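# Find and leave open cabinet drawers with broken interlocks

## Task

A four-drawer tool cabinet is meant to lock the other three drawers whenever any one is pulled out, but on some drawers the locking piece has come loose, and this cannot be seen while they are closed. Work out which drawers are faulty. At the end every faulty drawer must stand open by at least a hand's width, and every working drawer must be fully closed. This must hold on its own, without the robot holding anything in place.

## Robot and tools

Robot: one six-joint arm (waist, shoulder, elbow, forearm roll, wrist pitch, wrist roll) with a two-finger parallel gripper. Its base may sit slightly tilted on the table.

Frames: all poses use the scene frame. The origin is on the table top under the arm's base, +z is up, and +y is to the left when you face along +x. Gripper axes: the fingers point along the gripper's +z and close along its y. end_effector_position is the spot between the pads when they are shut. Closed fingertips reach about 33 mm past it, fully open ones about 9 mm. Closing pushes the tips roughly 24 mm further out, so leave clearance above surfaces.

execute_actions(actions): actions is a list of up to 15 actions. Each action is a list of up to 15 rows, and each row lasts one control step (1/30 s). An action always runs 15 steps, so a short one repeats its last row. A row is 10 numbers: x, y, z (absolute target position, metres, scene frame), qw, qx, qy, qz (absolute target orientation, w first, scene frame), then position, force_limit, speed for the fingers, each from -1 to 1. Repeat the wanted quaternion in every row; don't copy a drifted one from the last result. Each step's command is clipped to within 70 mm and 16 degrees of the measured pose, and position wins over orientation if both can't be met. A target more than 0.6 m from the gripper's start position, along any gripper axis, gets the action refused. If the first action fails this or any action is malformed, nothing runs. An empty list just reports state and images.

Finger numbers: position +1 = fully open (140 mm), about -0.8 = pads touching, -1 = close until blocked. force_limit: about 14 N at -1, 60 N at 0, 107 N at +1. speed: pad gap changes about 30 mm/s at -1, 140 at 0, 250 at +1. To grip, send -1 and look for object_status 2. Codes: 0 moving, 1 blocked while opening, 2 blocked while closing, 3 reached the request or pads met. To squeeze harder while at 2, raise force_limit and change position slightly (-1 to -0.98 or back). position_measured is in counts: 3 fully open, 230 pads touching.

move(target, speed, stop_force, blocking): target is one 10-number row as above, an absolute pose plus finger numbers, which are applied at the start. The gripper follows a straight path lasting 0.5 to 10 s; a longer one is cut off at 10 s. speed is in m/s, 0.002 to 0.5, default 0.25; rotation is capped at twice that in rad/s. The path does not slow for obstacles, and the arm can overshoot speed, especially when nearly stretched. The arm is stiff: pressing even a little past a firm contact can trigger a fault. stop_force (N, 20 to 80, not allowed before 0.2 s of scene time) ends the path when push against the motion rises that much for 2 steps; the arm then backs to its pose 2 steps earlier. Use it only with a slow speed, on moves that don't rotate the gripper, and omit it when pulling away from something you're pressing on. Residual force may briefly exceed stop_force. blocking=false returns after 0.5 s while the arm keeps going; it can't be combined with stop_force, and other moves or actions are refused until a wait(0) or stop shows the end. Result: a "move:" line with the ending (done, off_target, moving, held, fault, or contact, which outranks the others) and limits (paced = pose clipped; held = some steps blocked, after which the arm may jump fast), plus distance to target.

wait(seconds): 0 to 10; the arm keeps its last command, and a running move continues. stop(): brakes a running move; fingers keep moving. zoom_image(camera, region): camera is cam_high, cam_low or cam_wrist; region [x0, y0, x1, y1] in image pixels from top-left, at most 504 by 504. finished_scene(scene): pass the current scene number to end it; irreversible, and the goal must already hold.

Results: a state line with gripper position (m), quaternion wxyz and velocities (m/s, rad/s), scene frame; the printed position can be off, more at long reach. "Hand target" is the pose the controller is currently driving to. "pose unreachable" means the clearance check altered or blocked the command (a mount under the base counts as arm). Step readings list positions at some steps; HELD marks held-back steps. Joint positions and torques follow; torques include gravity, load and contact, with per-joint offsets and noise. Images: cam_high and cam_low 672x504, cam_wrist 504x504 fisheye; calibrations may be off by a few degrees and millimetres.

Limits and hazards: elbow range -2.792 to 2.792 rad, other joints about ±6.283. Load limits: waist and shoulder 323, elbow 152, the three wrist joints 42.7 N m, held weight included. Reaching a joint's limit, or any outside force of 144 N on the arm or held object, causes a 10 s fault stop that skips the rest of the call. MOTOR HOT warns of overheating; an OVER-TEMPERATURE FAULT brakes the arm until cooled. Avoid slamming drawers, fast impacts, hard pushes and dropped items. Check drawers by pulling one and trying the others, let go before finishing, and confirm each open faulty drawer stays put.

Each tool is called after "Call:" as name(argument=value, ...), one argument or row to a line, values as JSON.

## Session

Call:
execute_actions(
  actions=[],
)

Scene clock: 0.00 s.
end_effector_position=(+0.2341, -0.3405, +0.3723) position_measured=3 object_status=3 end_effector_quat_wxyz=(-0.345, -0.133, +0.916, -0.155) end_effector_velocity=(+0.000, -0.000, +0.000) end_effector_angular_velocity=(-0.001, -0.001, +0.001)
Joint positions: [-0.542 -0.091  1.962 -0.671  1.646  3.949]
Joint velocities: [-0.    -0.    -0.    -0.001 -0.001 -0.   ]
Joint torques (N m, as the joint torque sensors report them, + toward a larger angle): no reading
Hand target: +0.234, -0.340, +0.372; -0.345, -0.133, +0.916, -0.155

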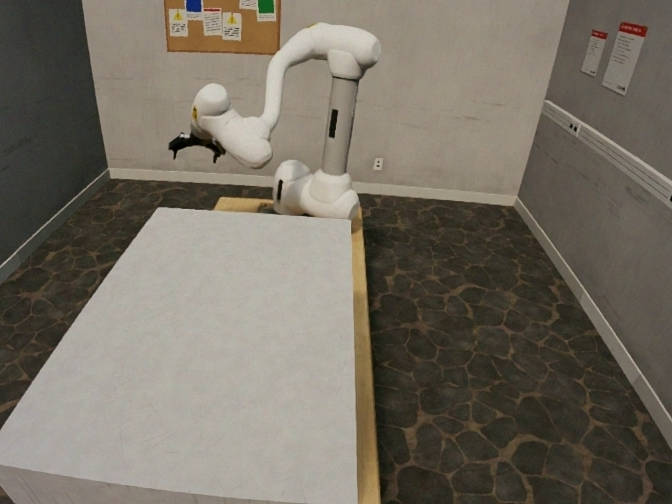

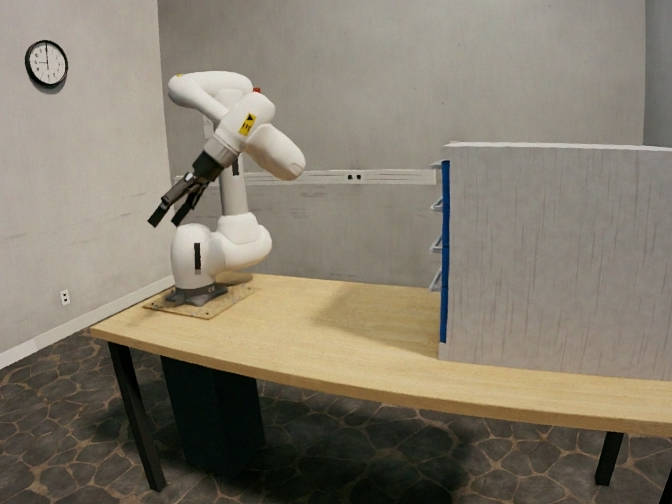

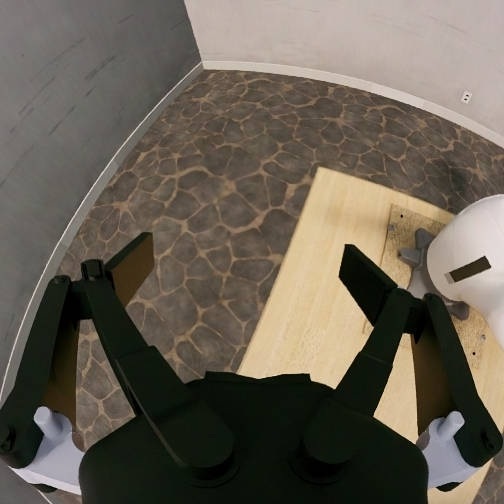

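Call:
zoom_image(
  camera="cam_low",
  region=[400, 130, 500, 380],
)

Region (400, 130, 500, 380) of cam_low's 672x504 image, scaled by 2.016, with more detail than that image has; it fills the left 202 columns of this view, and the rest is white.

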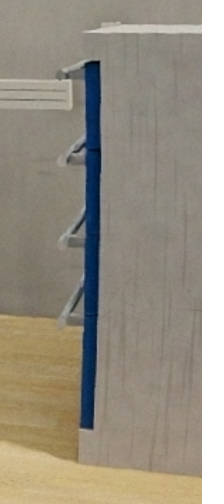

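Call:
move(
  target=[0.5, -0.05, 0.32, 0.5, -0.5, 0.5, -0.5, 1, 0, 0],
  speed=0.25,
)

Scene clock: 32.37 s.
end_effector_position=(+0.4447, -0.1075, +0.3312) position_measured=3 object_status=3 end_effector_quat_wxyz=(+0.347, -0.473, +0.666, -0.461) end_effector_velocity=(-0.000, -0.000, -0.000) end_effector_angular_velocity=(-0.000, +0.001, -0.000)
Joint positions: [-0.351 -0.663  2.609 -0.935 -0.068  4.096]
Joint velocities: [-0. -0.  0. -0.  0.  0.]
Joint torques (N m, as the joint torque sensors report them, + toward a larger angle): [ -0.01  21.4  -37.07   1.88  -2.     0.22]
Hand target: +0.445, -0.108, +0.331; +0.347, -0.473, +0.666, -0.461
Off the commanded pose: 0.081 m, 26 deg; position and orientation clipped at the last step of the last action.
move: held; limits=paced,held; held on 31 of 145 steps, including the last
pose unreachable: on one or more control steps of this call, first in action 0 (counted from 0), an arm could not follow its commanded pose, so it was not sent that pose on those steps. On the call's last step it was still not sent that pose. It may still have moved: this result reports where it is.
cause: the commanded pose would bring two parts of the arm too close to each other (joints 3 (elbow) and 4 (forearm roll) lie between them).
camera_calibration (this result's frames):
cam_wrist: T_world_to_cam=[[-0.348476, 0.0826116, -0.93367, 0.475245], [-0.0240016, 0.994995, 0.0969959, 0.0959342], [0.93701, 0.0562104, -0.344749, -0.120792], [0, 0, 0, 1]] pos_world=[0.281097, -0.127925, 0.392774]

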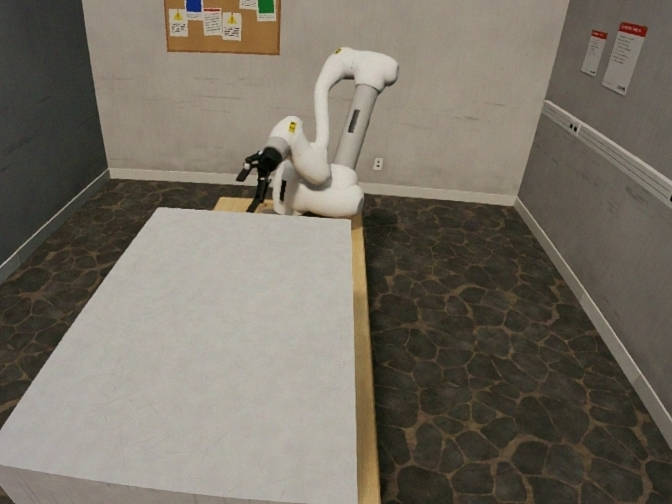

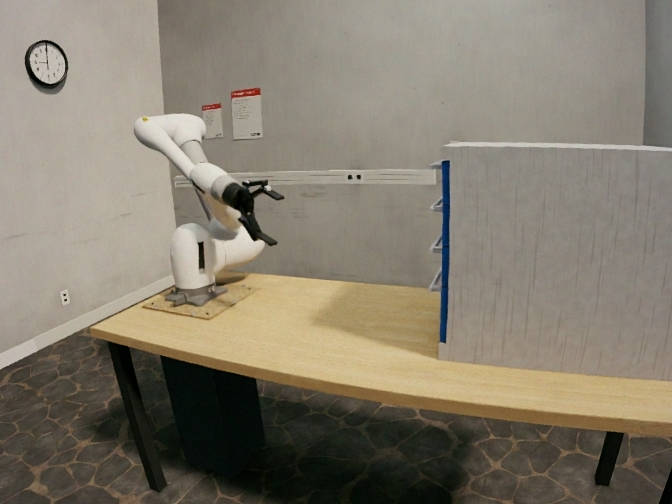

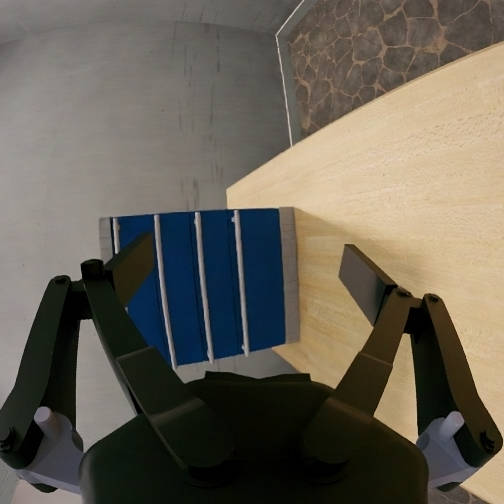

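Call:
move(
  target=[0.68, -0.02, 0.30, 0.5, -0.5, 0.5, -0.5, 1, 0, 0],
  speed=0.2,
)

Scene clock: 41.43 s.
end_effector_position=(+0.6799, -0.0202, +0.3004) position_measured=3 object_status=3 end_effector_quat_wxyz=(+0.500, -0.500, +0.500, -0.500) end_effector_velocity=(+0.001, +0.000, -0.000) end_effector_angular_velocity=(-0.000, -0.004, -0.003)
Joint positions: [-0.156  0.077  2.507 -0.194 -1.031  3.254]
Joint velocities: [ 0.005  0.005 -0.001  0.011 -0.007 -0.007]
Joint torques (N m, as the joint torque sensors report them, + toward a larger angle): [ -2.62 -34.33 -21.97   2.42  -3.4    0.44]
Hand target: +0.680, -0.020, +0.300; +0.500, -0.500, +0.500, -0.500
Off the commanded pose: 0.000 m, 0 deg.
move: done; limits=paced
camera_calibration (this result's frames):
cam_wrist: T_world_to_cam=[[-0.0249167, -0.0535326, -0.998255, 0.317872], [-0.337819, 0.940274, -0.0419912, 0.271707], [0.940881, 0.336183, -0.0415129, -0.444759], [0, 0, 0, 1]] pos_world=[0.518173, -0.0889416, 0.310263]

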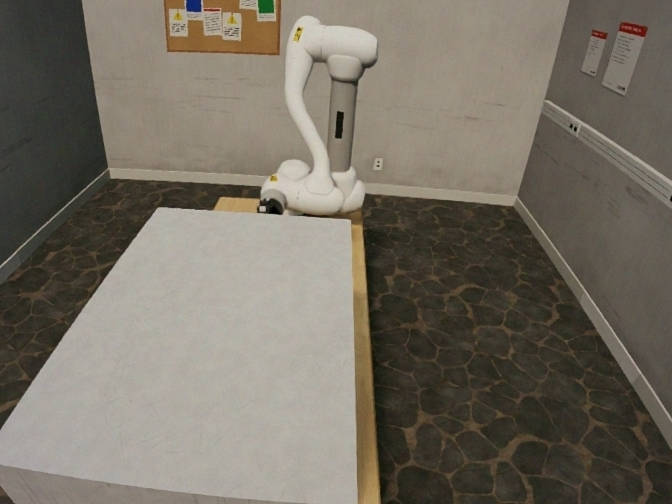

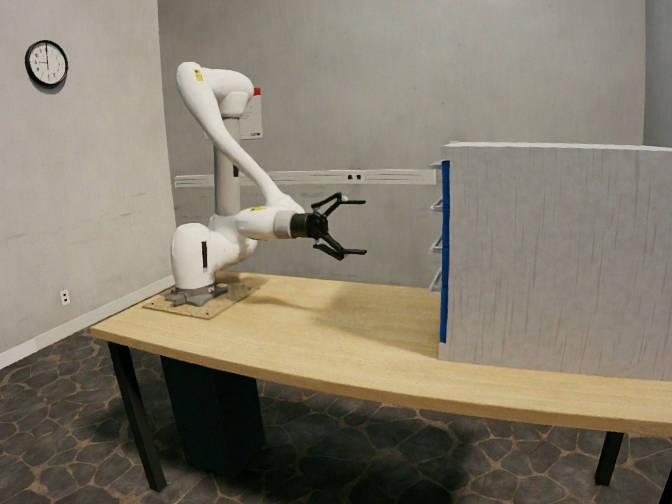

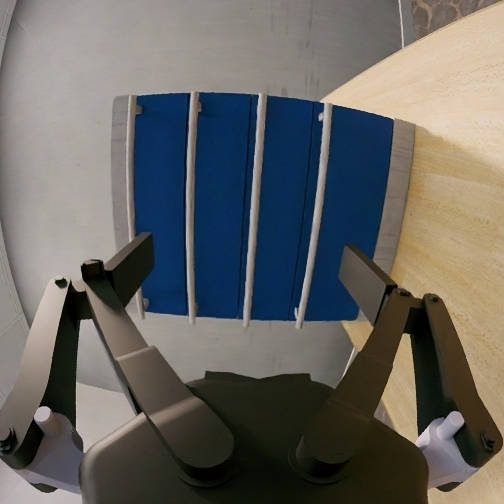

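Call:
zoom_image(
  camera="cam_wrist",
  region=[100, 80, 420, 340],
)

Region (100, 80, 420, 340) of cam_wrist's 504x504 image, scaled by 1.575, with more detail than that image has; it fills the top 410 rows of this view, and the rest is white.

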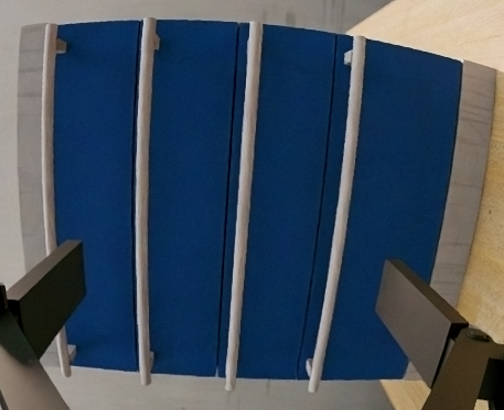

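Call:
move(
  target=[0.84, 0.0, 0.19, 0.4056, -0.5792, 0.5792, -0.4056, -0.1, 0, 0],
  speed=0.2,
)

Scene clock: 83.60 s.
end_effector_position=(+0.8401, -0.0001, +0.1903) position_measured=141 object_status=3 end_effector_quat_wxyz=(-0.406, +0.579, -0.579, +0.405) end_effector_velocity=(+0.001, -0.000, -0.001) end_effector_angular_velocity=(+0.001, +0.002, -0.001)
Joint positions: [-0.061  0.299  2.187 -0.132 -0.579  3.237]
Joint velocities: [ 0.     0.002 -0.002  0.002  0.003  0.   ]
Joint torques (N m, as the joint torque sensors report them, + toward a larger angle): [ -0.65 -60.24 -24.87   2.54  -3.15   0.39]
Hand target: +0.840, -0.000, +0.190; -0.406, +0.579, -0.579, +0.405
Off the commanded pose: 0.000 m, 0 deg.
move: done
camera_calibration (this result's frames):
cam_wrist: T_world_to_cam=[[-0.364916, -0.0536984, -0.929491, 0.485605], [-0.332835, 0.939888, 0.0763712, 0.275582], [0.869516, 0.337236, -0.360853, -0.486123], [0, 0, 0, 1]] pos_world=[0.69162, -0.0690015, 0.2549]

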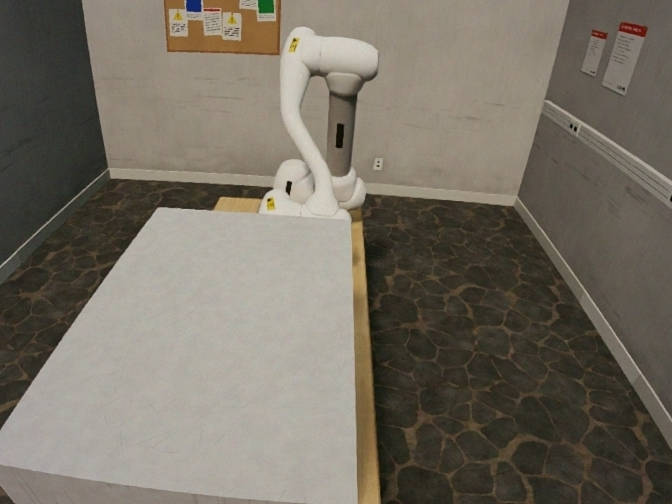

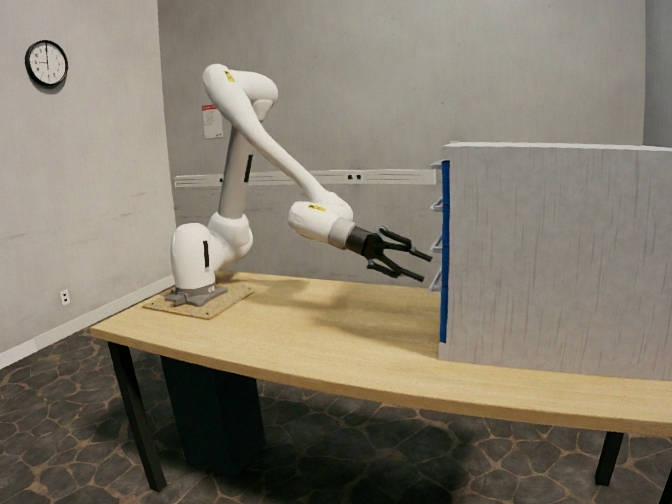

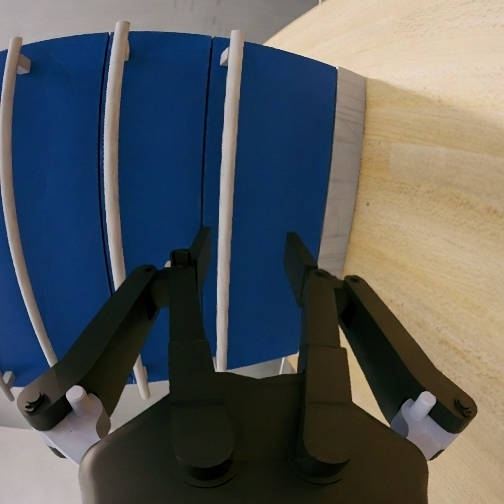

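Call:
move(
  target=[0.905, 0.0, 0.19, 0.4056, -0.5792, 0.5792, -0.4056, -0.1, 0, 0],
  speed=0.05,
)

Call:
zoom_image(
  camera="cam_low",
  region=[340, 200, 480, 320],
)

Scene clock: 103.50 s.
end_effector_position=(+0.9002, +0.0001, +0.1900) position_measured=141 object_status=3 end_effector_quat_wxyz=(-0.406, +0.579, -0.579, +0.405) end_effector_velocity=(-0.000, -0.000, +0.000) end_effector_angular_velocity=(+0.001, +0.000, -0.001)
Joint positions: [-0.053  0.37   2.073 -0.125 -0.535  3.238]
Joint velocities: [ 0.    -0.001  0.     0.002  0.001  0.   ]
Joint torques (N m, as the joint torque sensors report them, + toward a larger angle): [  1.35 -50.32 -40.94   2.05  -2.09   0.29]
Hand target: +0.900, +0.000, +0.190; -0.406, +0.579, -0.579, +0.405
Off the commanded pose: 0.005 m, 0 deg.
FORCE FAULT: contact force on the arm reached its limit, and the arm stopped for 10 seconds. The contact can be on any part of the arm, not only on its tool. That time counts as 20 of the actions that you can send in this scene. The arm's remaining commands of this call were not run. The arm holds still and accepts commands again. Move the arm away from the contact; if what it grips holds it there, let go first. Pushing or pulling that hard again can fault the arm again.
move: fault
camera_calibration (this result's frames):
cam_wrist: T_world_to_cam=[[-0.365402, -0.0536311, -0.929304, 0.507684], [-0.332356, 0.940052, 0.076431, 0.294972], [0.869495, 0.336788, -0.361321, -0.538378], [0, 0, 0, 1]] pos_world=[0.751661, -0.0687427, 0.254721]

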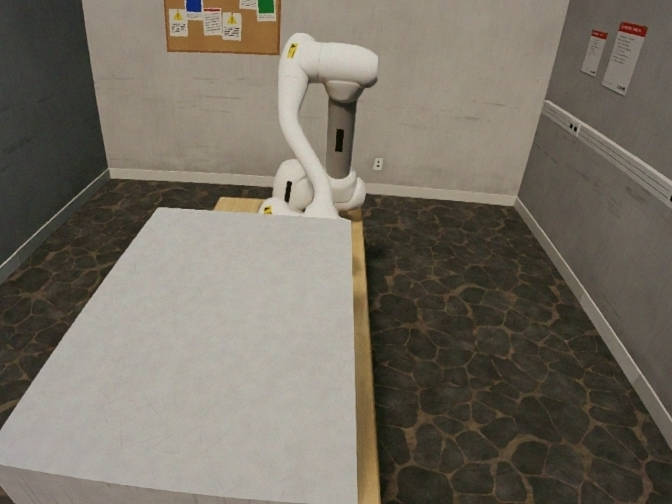

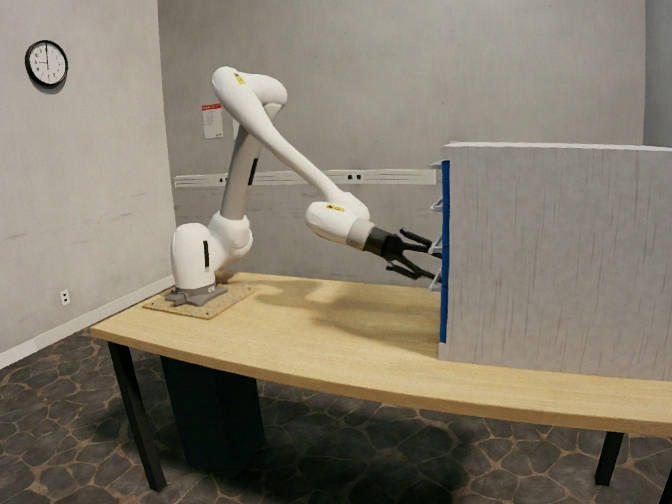

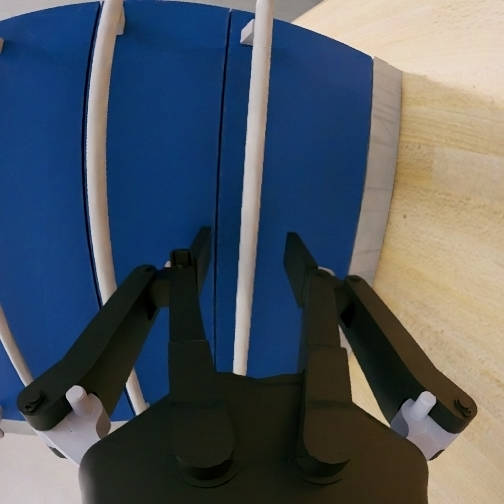

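Region (340, 200, 480, 320) of cam_low's 672x504 image, scaled by 3.600, with more detail than that image has; it fills the top 432 rows of this view, and the rest is white.

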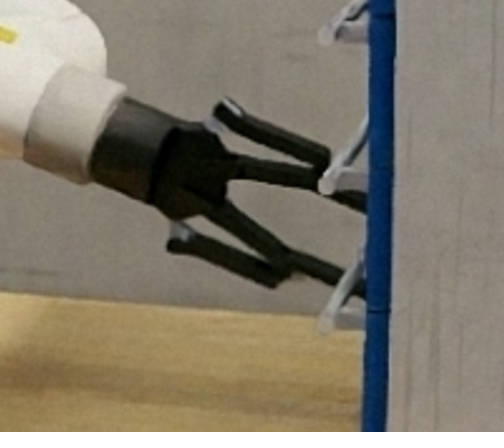

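Call:
move(
  target=[0.893, 0.0, 0.1925, 0.4056, -0.5792, 0.5792, -0.4056, -0.1, 0, 0],
  speed=0.02,
)

Call:
execute_actions(
  actions=[
    [[0.893, 0.0, 0.1925, 0.4056, -0.5792, 0.5792, -0.4056, -1, 0.5, -0.3]],
    [[0.893, 0.0, 0.1925, 0.4056, -0.5792, 0.5792, -0.4056, -1, 0.5, -0.3]],
  ],
)

Scene clock: 109.83 s.
end_effector_position=(+0.8931, +0.0000, +0.1925) position_measured=141 object_status=3 end_effector_quat_wxyz=(-0.406, +0.579, -0.579, +0.406) end_effector_velocity=(-0.001, -0.000, +0.001) end_effector_angular_velocity=(+0.000, -0.000, -0.001)
Joint positions: [-0.054  0.358  2.085 -0.127 -0.536  3.238]
Joint velocities: [-0.    -0.002  0.002  0.001 -0.001  0.   ]
Joint torques (N m, as the joint torque sensors report them, + toward a larger angle): [ -1.19 -66.37 -27.62   2.6   -3.03   0.28]
Hand target: +0.893, +0.000, +0.192; -0.406, +0.579, -0.579, +0.406
Off the commanded pose: 0.000 m, 0 deg.
move: done
camera_calibration (this result's frames):
cam_wrist: T_world_to_cam=[[-0.365138, -0.0537319, -0.929402, 0.507116], [-0.332328, 0.94008, 0.0762139, 0.292518], [0.869616, 0.336695, -0.361115, -0.531447], [0, 0, 0, 1]] pos_world=[0.744534, -0.0688066, 0.257107]

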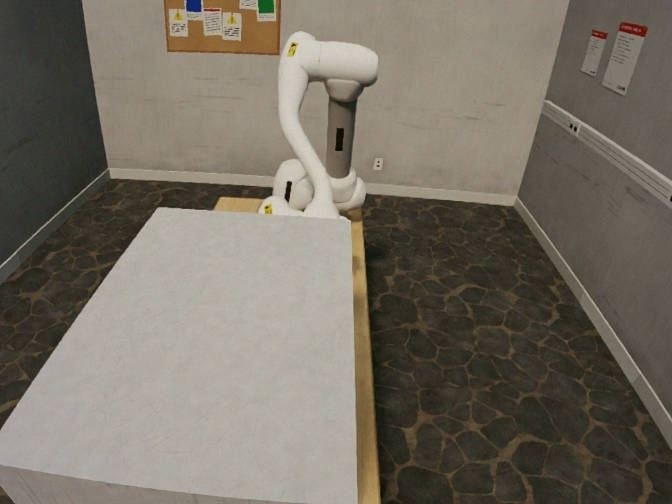

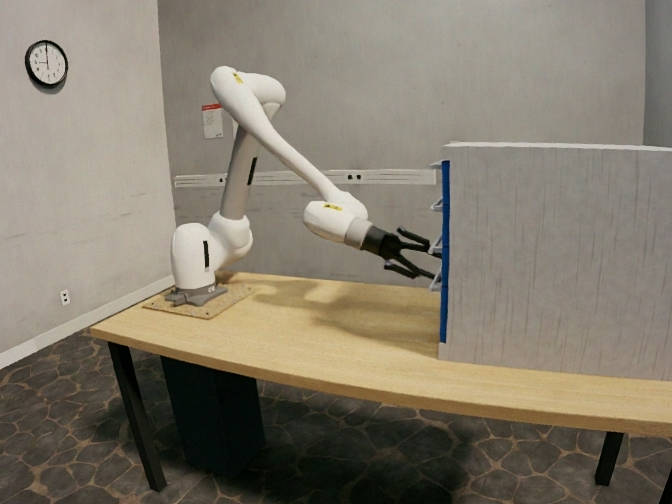

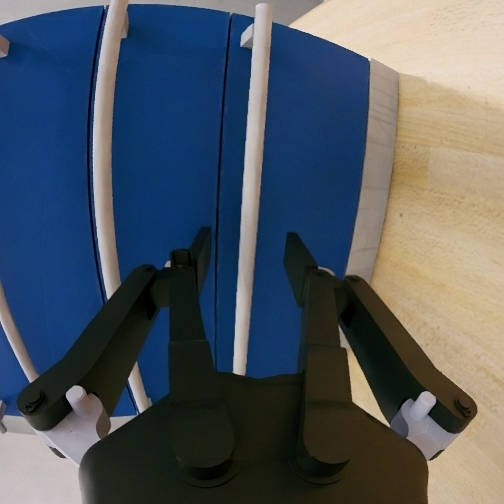

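Scene clock: 110.83 s.
end_effector_position=(+0.8930, -0.0000, +0.1927) position_measured=219 object_status=2 end_effector_quat_wxyz=(-0.406, +0.579, -0.579, +0.406) end_effector_velocity=(+0.000, +0.000, -0.000) end_effector_angular_velocity=(-0.001, +0.000, +0.001)
Joint positions: [-0.054  0.358  2.085 -0.127 -0.536  3.238]
Joint velocities: [ 0.     0.001 -0.001 -0.002  0.001 -0.   ]
Joint torques (N m, as the joint torque sensors report them, + toward a larger angle): [ -0.01 -46.86 -18.58   2.15   3.18   0.21]
Hand target: +0.893, -0.000, +0.192; -0.406, +0.579, -0.579, +0.406
Off the commanded pose: 0.000 m, 0 deg.
Step readings (end_effector_position; steps 1 to 15: 1st action; 16 to 30: 2nd action):
0: (+0.8931, +0.0000, +0.1925)
1: (+0.8930, +0.0000, +0.1925)
2: (+0.8930, +0.0000, +0.1925)
4: (+0.8930, +0.0000, +0.1925)
8: (+0.8930, +0.0000, +0.1925)
15: (+0.8930, +0.0000, +0.1929)
16: (+0.8930, -0.0000, +0.1928)
17: (+0.8930, -0.0000, +0.1928)
19: (+0.8930, -0.0000, +0.1928)
23: (+0.8930, -0.0000, +0.1927)
30: end_effector_position above
camera_calibration (this result's frames):
cam_wrist: T_world_to_cam=[[-0.364905, -0.0537581, -0.929492, 0.507134], [-0.332347, 0.940082, 0.076104, 0.292521], [0.869707, 0.336684, -0.360907, -0.531391], [0, 0, 0, 1]] pos_world=[0.744428, -0.0688203, 0.257333]

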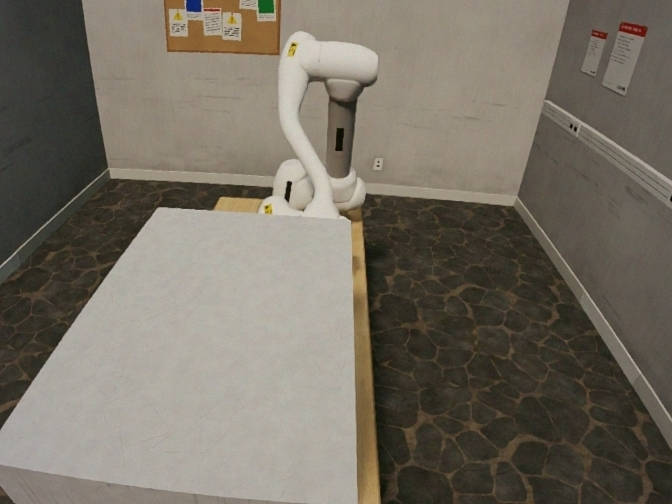

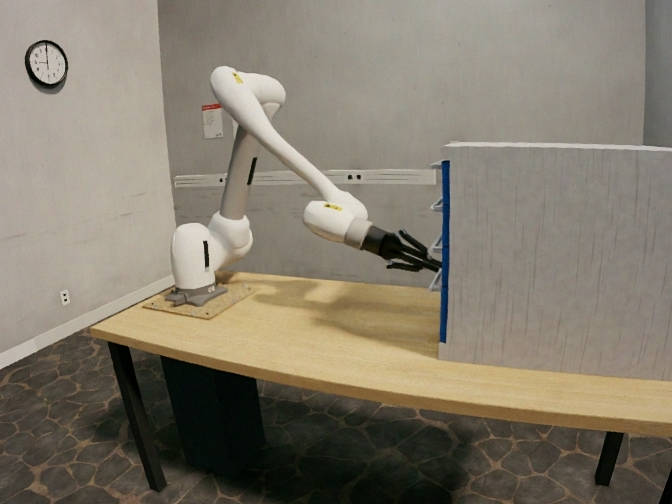

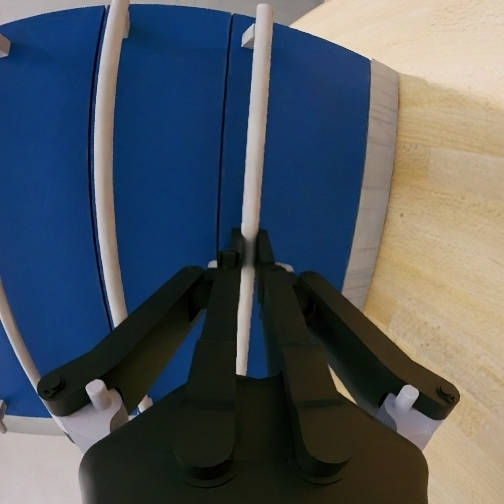

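Call:
move(
  target=[0.773, 0.0, 0.1935, 0.4056, -0.5792, 0.5792, -0.4056, -1, 0.5, -0.3],
  speed=0.03,
  stop_force=50,
)

Scene clock: 117.83 s.
end_effector_position=(+0.7731, +0.0000, +0.1933) position_measured=219 object_status=2 end_effector_quat_wxyz=(-0.406, +0.579, -0.579, +0.406) end_effector_velocity=(-0.001, +0.000, -0.000) end_effector_angular_velocity=(+0.000, -0.000, +0.000)
Joint positions: [-0.071  0.212  2.307 -0.141 -0.612  3.239]
Joint velocities: [-0.    -0.     0.001 -0.    -0.001  0.   ]
Joint torques (N m, as the joint torque sensors report them, + toward a larger angle): [  0.31 -62.26 -30.97   2.65  -7.25   0.26]
Hand target: +0.773, +0.000, +0.193; -0.406, +0.579, -0.579, +0.406
Off the commanded pose: 0.000 m, 0 deg.
move: done
camera_calibration (this result's frames):
cam_wrist: T_world_to_cam=[[-0.365162, -0.0537493, -0.929391, 0.464094], [-0.332332, 0.940079, 0.0762074, 0.252546], [0.869605, 0.336694, -0.361144, -0.426773], [0, 0, 0, 1]] pos_world=[0.624523, -0.0687758, 0.257952]

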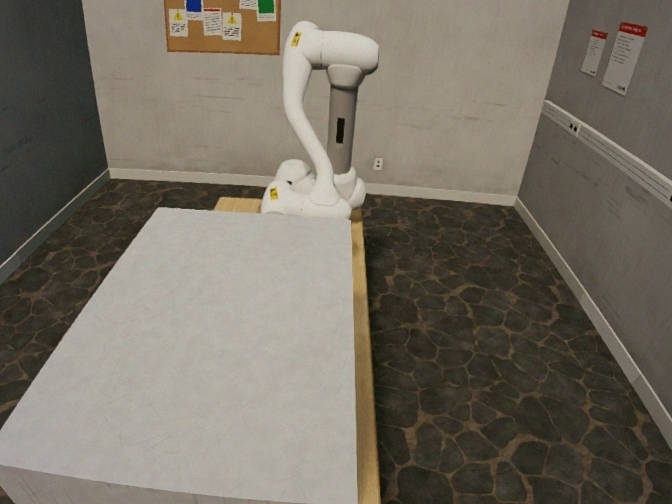

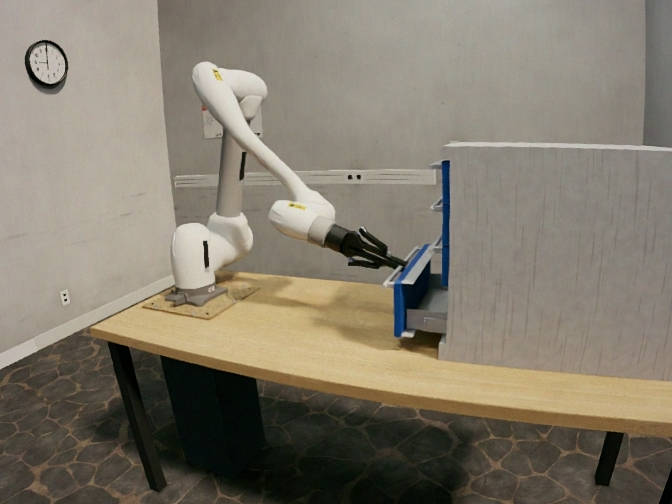

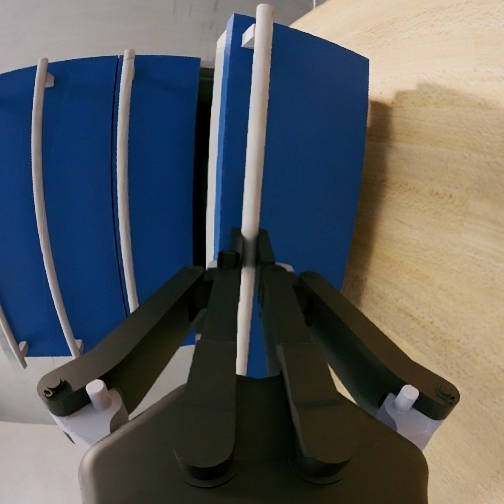

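Call:
zoom_image(
  camera="cam_low",
  region=[370, 230, 470, 360],
)

Region (370, 230, 470, 360) of cam_low's 672x504 image, scaled by 3.877, with more detail than that image has; it fills the left 388 columns of this view, and the rest is white.

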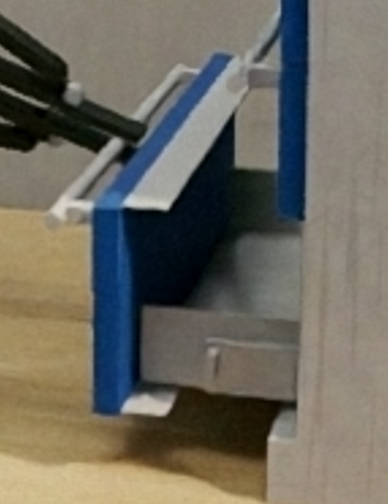

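Call:
execute_actions(
  actions=[
    [[0.773, 0.0, 0.1933, 0.4056, -0.5792, 0.5792, -0.4056, -0.2, 0, 0]],
  ],
)

Call:
move(
  target=[0.735, 0.0, 0.208, 0.4056, -0.5792, 0.5792, -0.4056, -0.2, 0, 0],
  speed=0.1,
)

Call:
move(
  target=[0.75, 0.0, 0.293, 0.4056, -0.5792, 0.5792, -0.4056, -0.2, 0, 0],
  speed=0.15,
)

Call:
move(
  target=[0.865, 0.0, 0.293, 0.4056, -0.5792, 0.5792, -0.4056, -0.2, 0, 0],
  speed=0.15,
)

Scene clock: 127.73 s.
end_effector_position=(+0.7730, +0.0000, +0.1935) position_measured=154 object_status=0 end_effector_quat_wxyz=(-0.406, +0.579, -0.579, +0.406) end_effector_velocity=(-0.000, +0.000, -0.000) end_effector_angular_velocity=(+0.000, -0.000, +0.000)
Joint positions: [-0.071  0.212  2.307 -0.141 -0.613  3.239]
Joint velocities: [-0.     0.     0.001 -0.001 -0.001  0.001]
Joint torques (N m, as the joint torque sensors report them, + toward a larger angle): [ -1.67 -49.86 -24.52   2.41  -2.97   0.15]
Hand target: +0.773, +0.000, +0.193; -0.406, +0.579, -0.579, +0.406
Off the commanded pose: 0.000 m, 0 deg.
Step readings (end_effector_position):
0: (+0.7730, +0.0000, +0.1933)
1: (+0.7730, +0.0000, +0.1933)
2: (+0.7730, +0.0000, +0.1933)
4: (+0.7730, +0.0000, +0.1936)
8: (+0.7730, -0.0000, +0.1935)
15: end_effector_position above
camera_calibration (this result's frames):
cam_wrist: T_world_to_cam=[[-0.364925, -0.0537464, -0.929484, 0.464061], [-0.332343, 0.940082, 0.0761222, 0.252566], [0.8697, 0.336687, -0.360922, -0.426751], [0, 0, 0, 1]] pos_world=[0.624431, -0.0688096, 0.258088]

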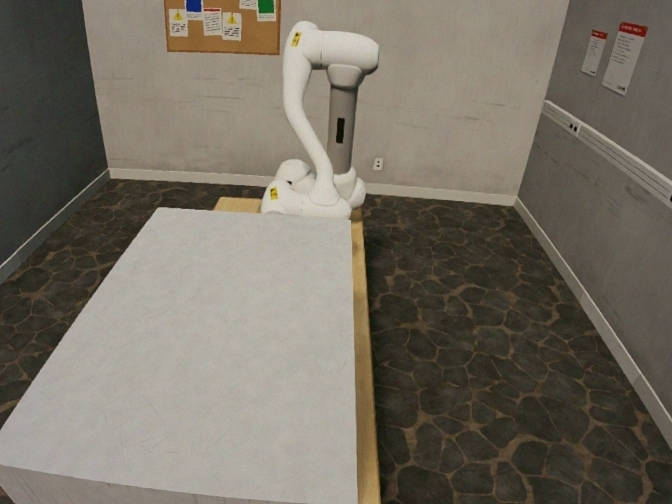

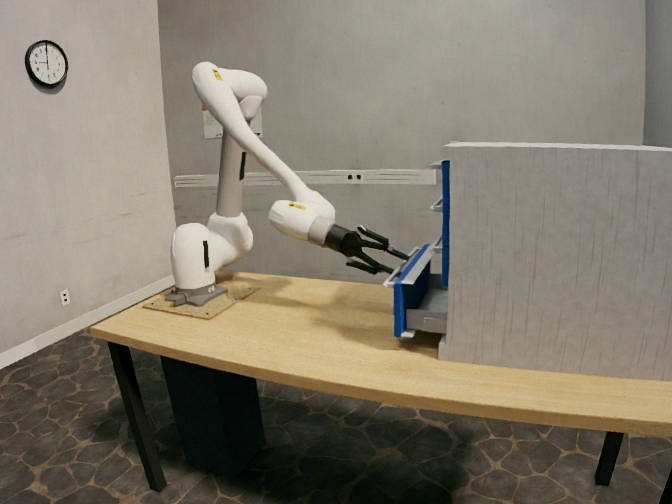

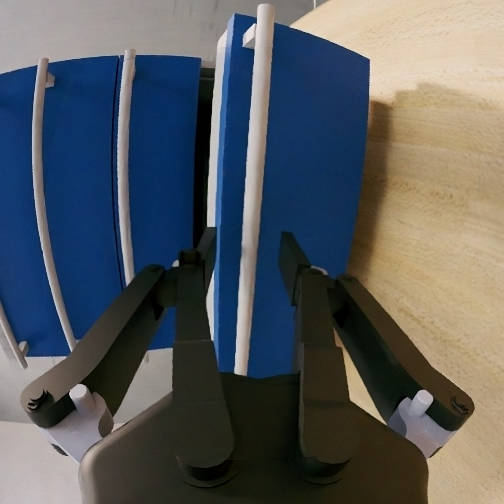

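Scene clock: 128.57 s.
end_effector_position=(+0.7350, +0.0000, +0.2079) position_measured=154 object_status=3 end_effector_quat_wxyz=(-0.406, +0.579, -0.579, +0.406) end_effector_velocity=(-0.000, -0.000, +0.001) end_effector_angular_velocity=(+0.000, -0.002, +0.000)
Joint positions: [-0.079  0.136  2.365 -0.158 -0.595  3.252]
Joint velocities: [-0.    -0.002  0.    -0.001 -0.     0.001]
Joint torques (N m, as the joint torque sensors report them, + toward a larger angle): [ -1.21 -43.32 -24.39   2.56  -2.84   0.03]
Hand target: +0.735, +0.000, +0.208; -0.406, +0.579, -0.579, +0.406
Off the commanded pose: 0.000 m, 0 deg.
move: done
camera_calibration (this result's frames):
cam_wrist: T_world_to_cam=[[-0.365152, -0.0537409, -0.929396, 0.463771], [-0.332318, 0.940084, 0.0762059, 0.23881], [0.869614, 0.336681, -0.361132, -0.388437], [0, 0, 0, 1]] pos_world=[0.586498, -0.0687991, 0.272551]

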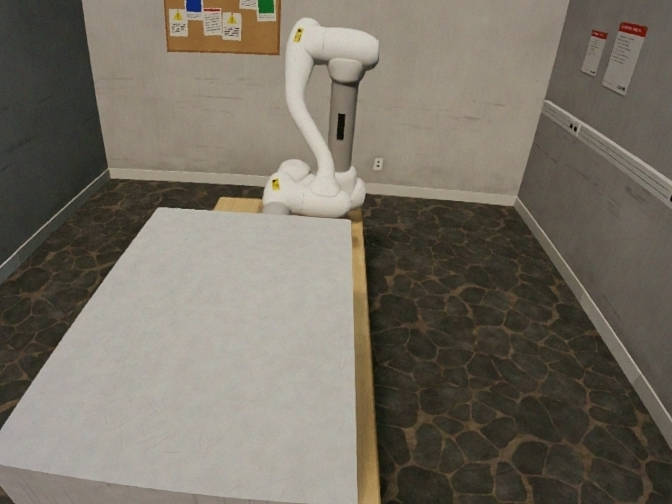

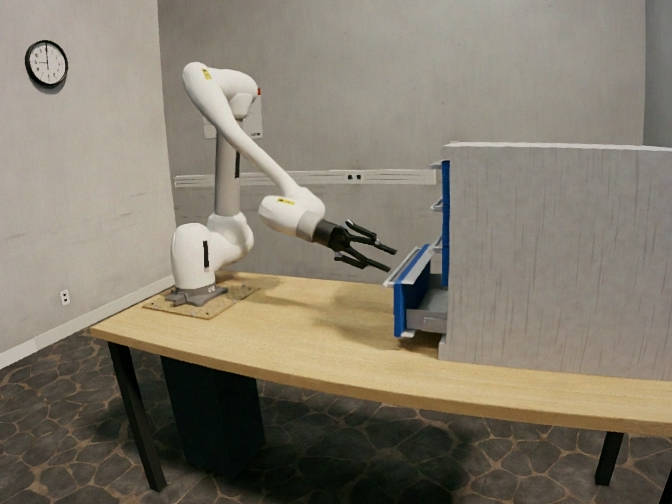

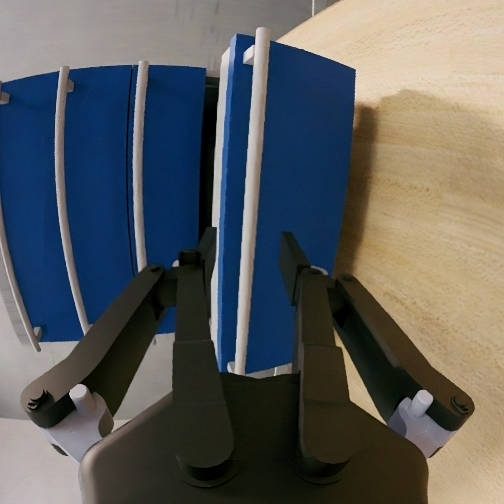

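Scene clock: 129.57 s.
end_effector_position=(+0.7498, +0.0001, +0.2929) position_measured=154 object_status=3 end_effector_quat_wxyz=(-0.406, +0.579, -0.579, +0.406) end_effector_velocity=(+0.000, -0.001, +0.001) end_effector_angular_velocity=(+0.001, +0.003, -0.001)
Joint positions: [-0.078  0.019  2.272 -0.231 -0.389  3.336]
Joint velocities: [-0.003 -0.001 -0.002 -0.009  0.006  0.009]
Joint torques (N m, as the joint torque sensors report them, + toward a larger angle): [  0.56 -37.02 -31.29   2.72  -3.14   0.35]
Hand target: +0.750, +0.000, +0.293; -0.406, +0.579, -0.579, +0.406
Off the commanded pose: 0.000 m, 0 deg.
move: done
camera_calibration (this result's frames):
cam_wrist: T_world_to_cam=[[-0.365124, -0.0538239, -0.929402, 0.548167], [-0.332364, 0.940074, 0.0761305, 0.237192], [0.869608, 0.336697, -0.361133, -0.370647], [0, 0, 0, 1]] pos_world=[0.6013, -0.0686776, 0.357557]

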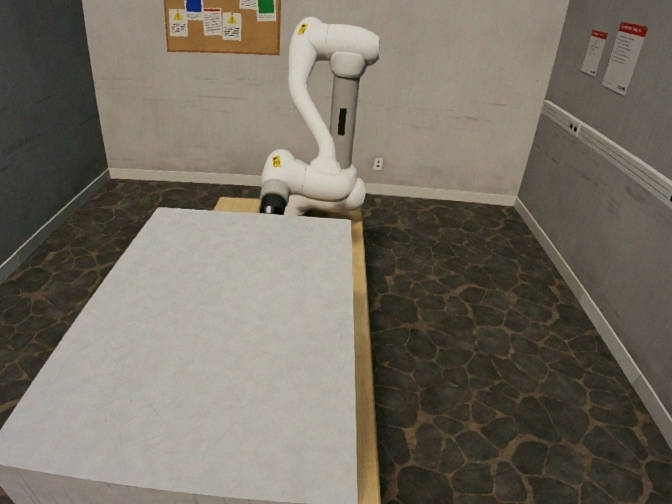

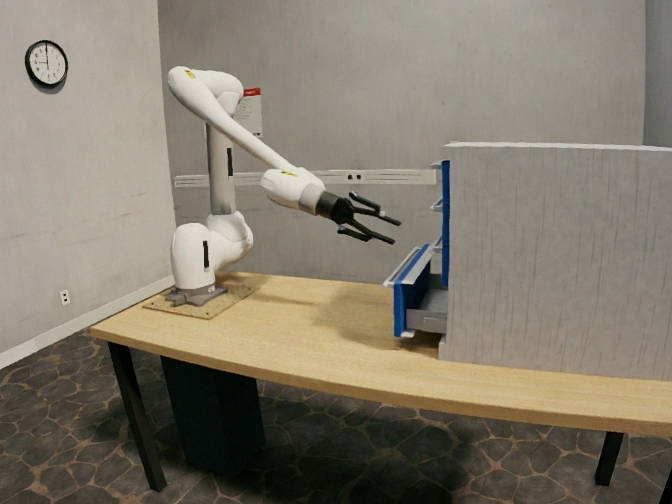

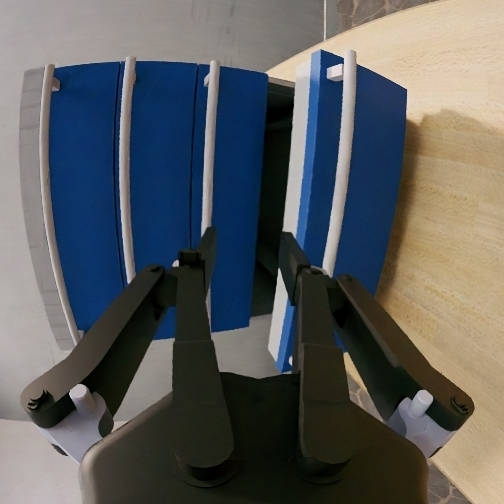

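Scene clock: 130.77 s.
end_effector_position=(+0.8649, -0.0000, +0.2932) position_measured=154 object_status=3 end_effector_quat_wxyz=(-0.406, +0.579, -0.579, +0.406) end_effector_velocity=(+0.001, -0.000, +0.001) end_effector_angular_velocity=(+0.001, -0.001, -0.001)
Joint positions: [-0.059  0.189  2.072 -0.2   -0.357  3.316]
Joint velocities: [ 0.     0.001 -0.002  0.001  0.001 -0.   ]
Joint torques (N m, as the joint torque sensors report them, + toward a larger angle): [ -1.12 -53.85 -31.15   3.01  -3.05   0.32]
Hand target: +0.865, -0.000, +0.293; -0.406, +0.579, -0.579, +0.406
Off the commanded pose: 0.000 m, 0 deg.
move: done
camera_calibration (this result's frames):
cam_wrist: T_world_to_cam=[[-0.3651, -0.0537135, -0.929418, 0.590429], [-0.332327, 0.94008, 0.0762172, 0.275519], [0.869633, 0.336698, -0.361073, -0.470593], [0, 0, 0, 1]] pos_world=[0.716371, -0.0688482, 0.357837]

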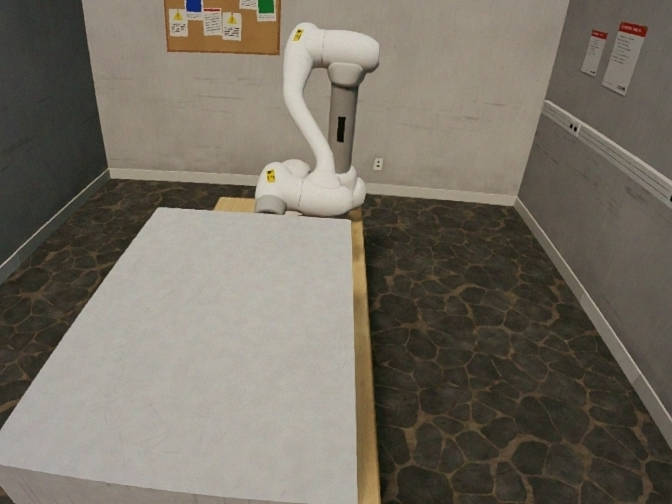

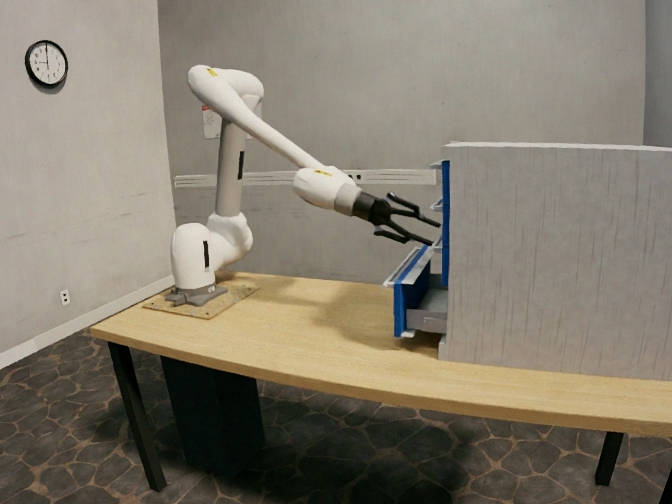

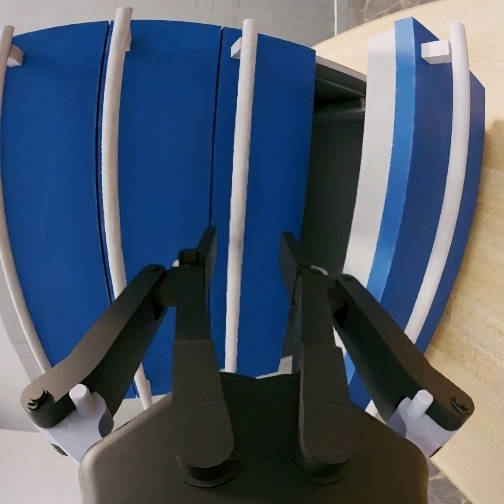

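Call:
move(
  target=[0.892, 0.0, 0.293, 0.4056, -0.5792, 0.5792, -0.4056, -0.2, 0, 0],
  speed=0.03,
)

Scene clock: 135.70 s.
end_effector_position=(+0.8919, -0.0000, +0.2930) position_measured=154 object_status=3 end_effector_quat_wxyz=(-0.406, +0.579, -0.579, +0.406) end_effector_velocity=(+0.001, +0.000, +0.000) end_effector_angular_velocity=(-0.001, -0.001, +0.001)
Joint positions: [-0.056  0.227  2.023 -0.198 -0.345  3.315]
Joint velocities: [ 0.     0.001 -0.001 -0.001 -0.     0.   ]
Joint torques (N m, as the joint torque sensors report them, + toward a larger angle): [ -0.18 -60.24 -31.83   3.05  -2.98   0.5 ]
Hand target: +0.892, -0.000, +0.293; -0.406, +0.579, -0.579, +0.406
Off the commanded pose: 0.000 m, 0 deg.
move: done
camera_calibration (this result's frames):
cam_wrist: T_world_to_cam=[[-0.365129, -0.05373, -0.929405, 0.600172], [-0.332329, 0.940079, 0.0762126, 0.284484], [0.86962, 0.336696, -0.361106, -0.494126], [0, 0, 0, 1]] pos_world=[0.743385, -0.0688203, 0.35769]

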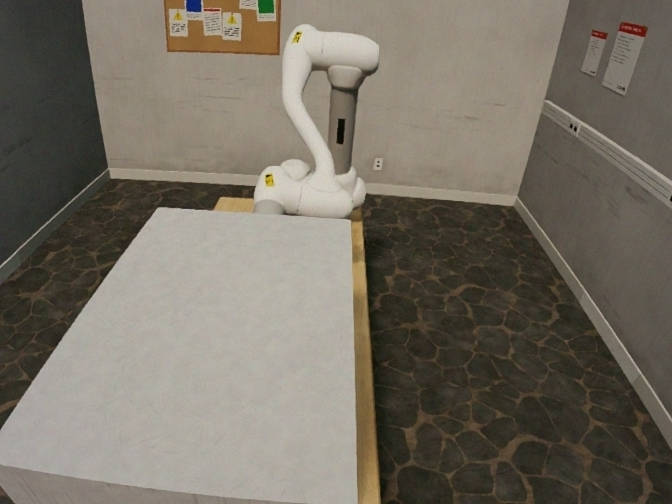

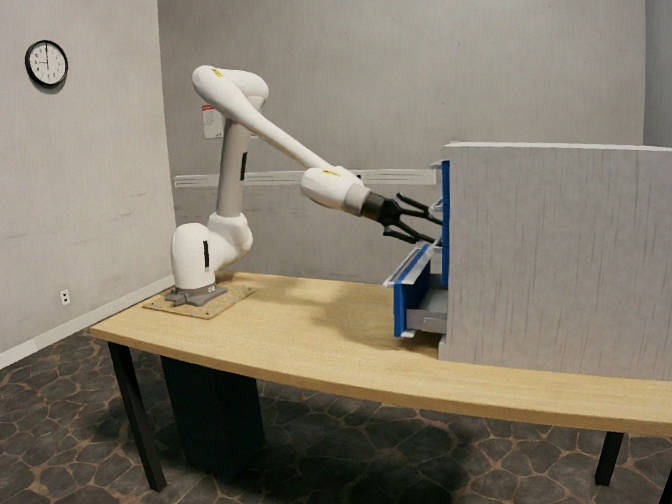

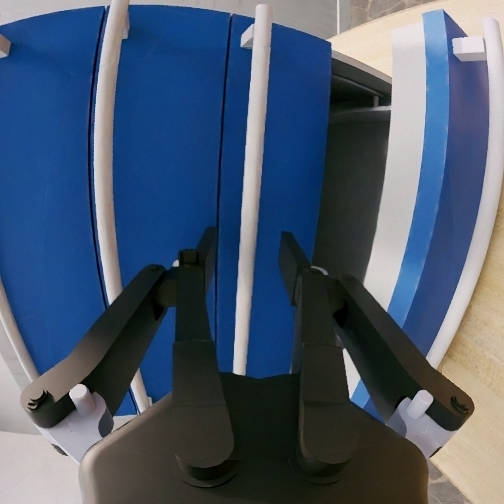

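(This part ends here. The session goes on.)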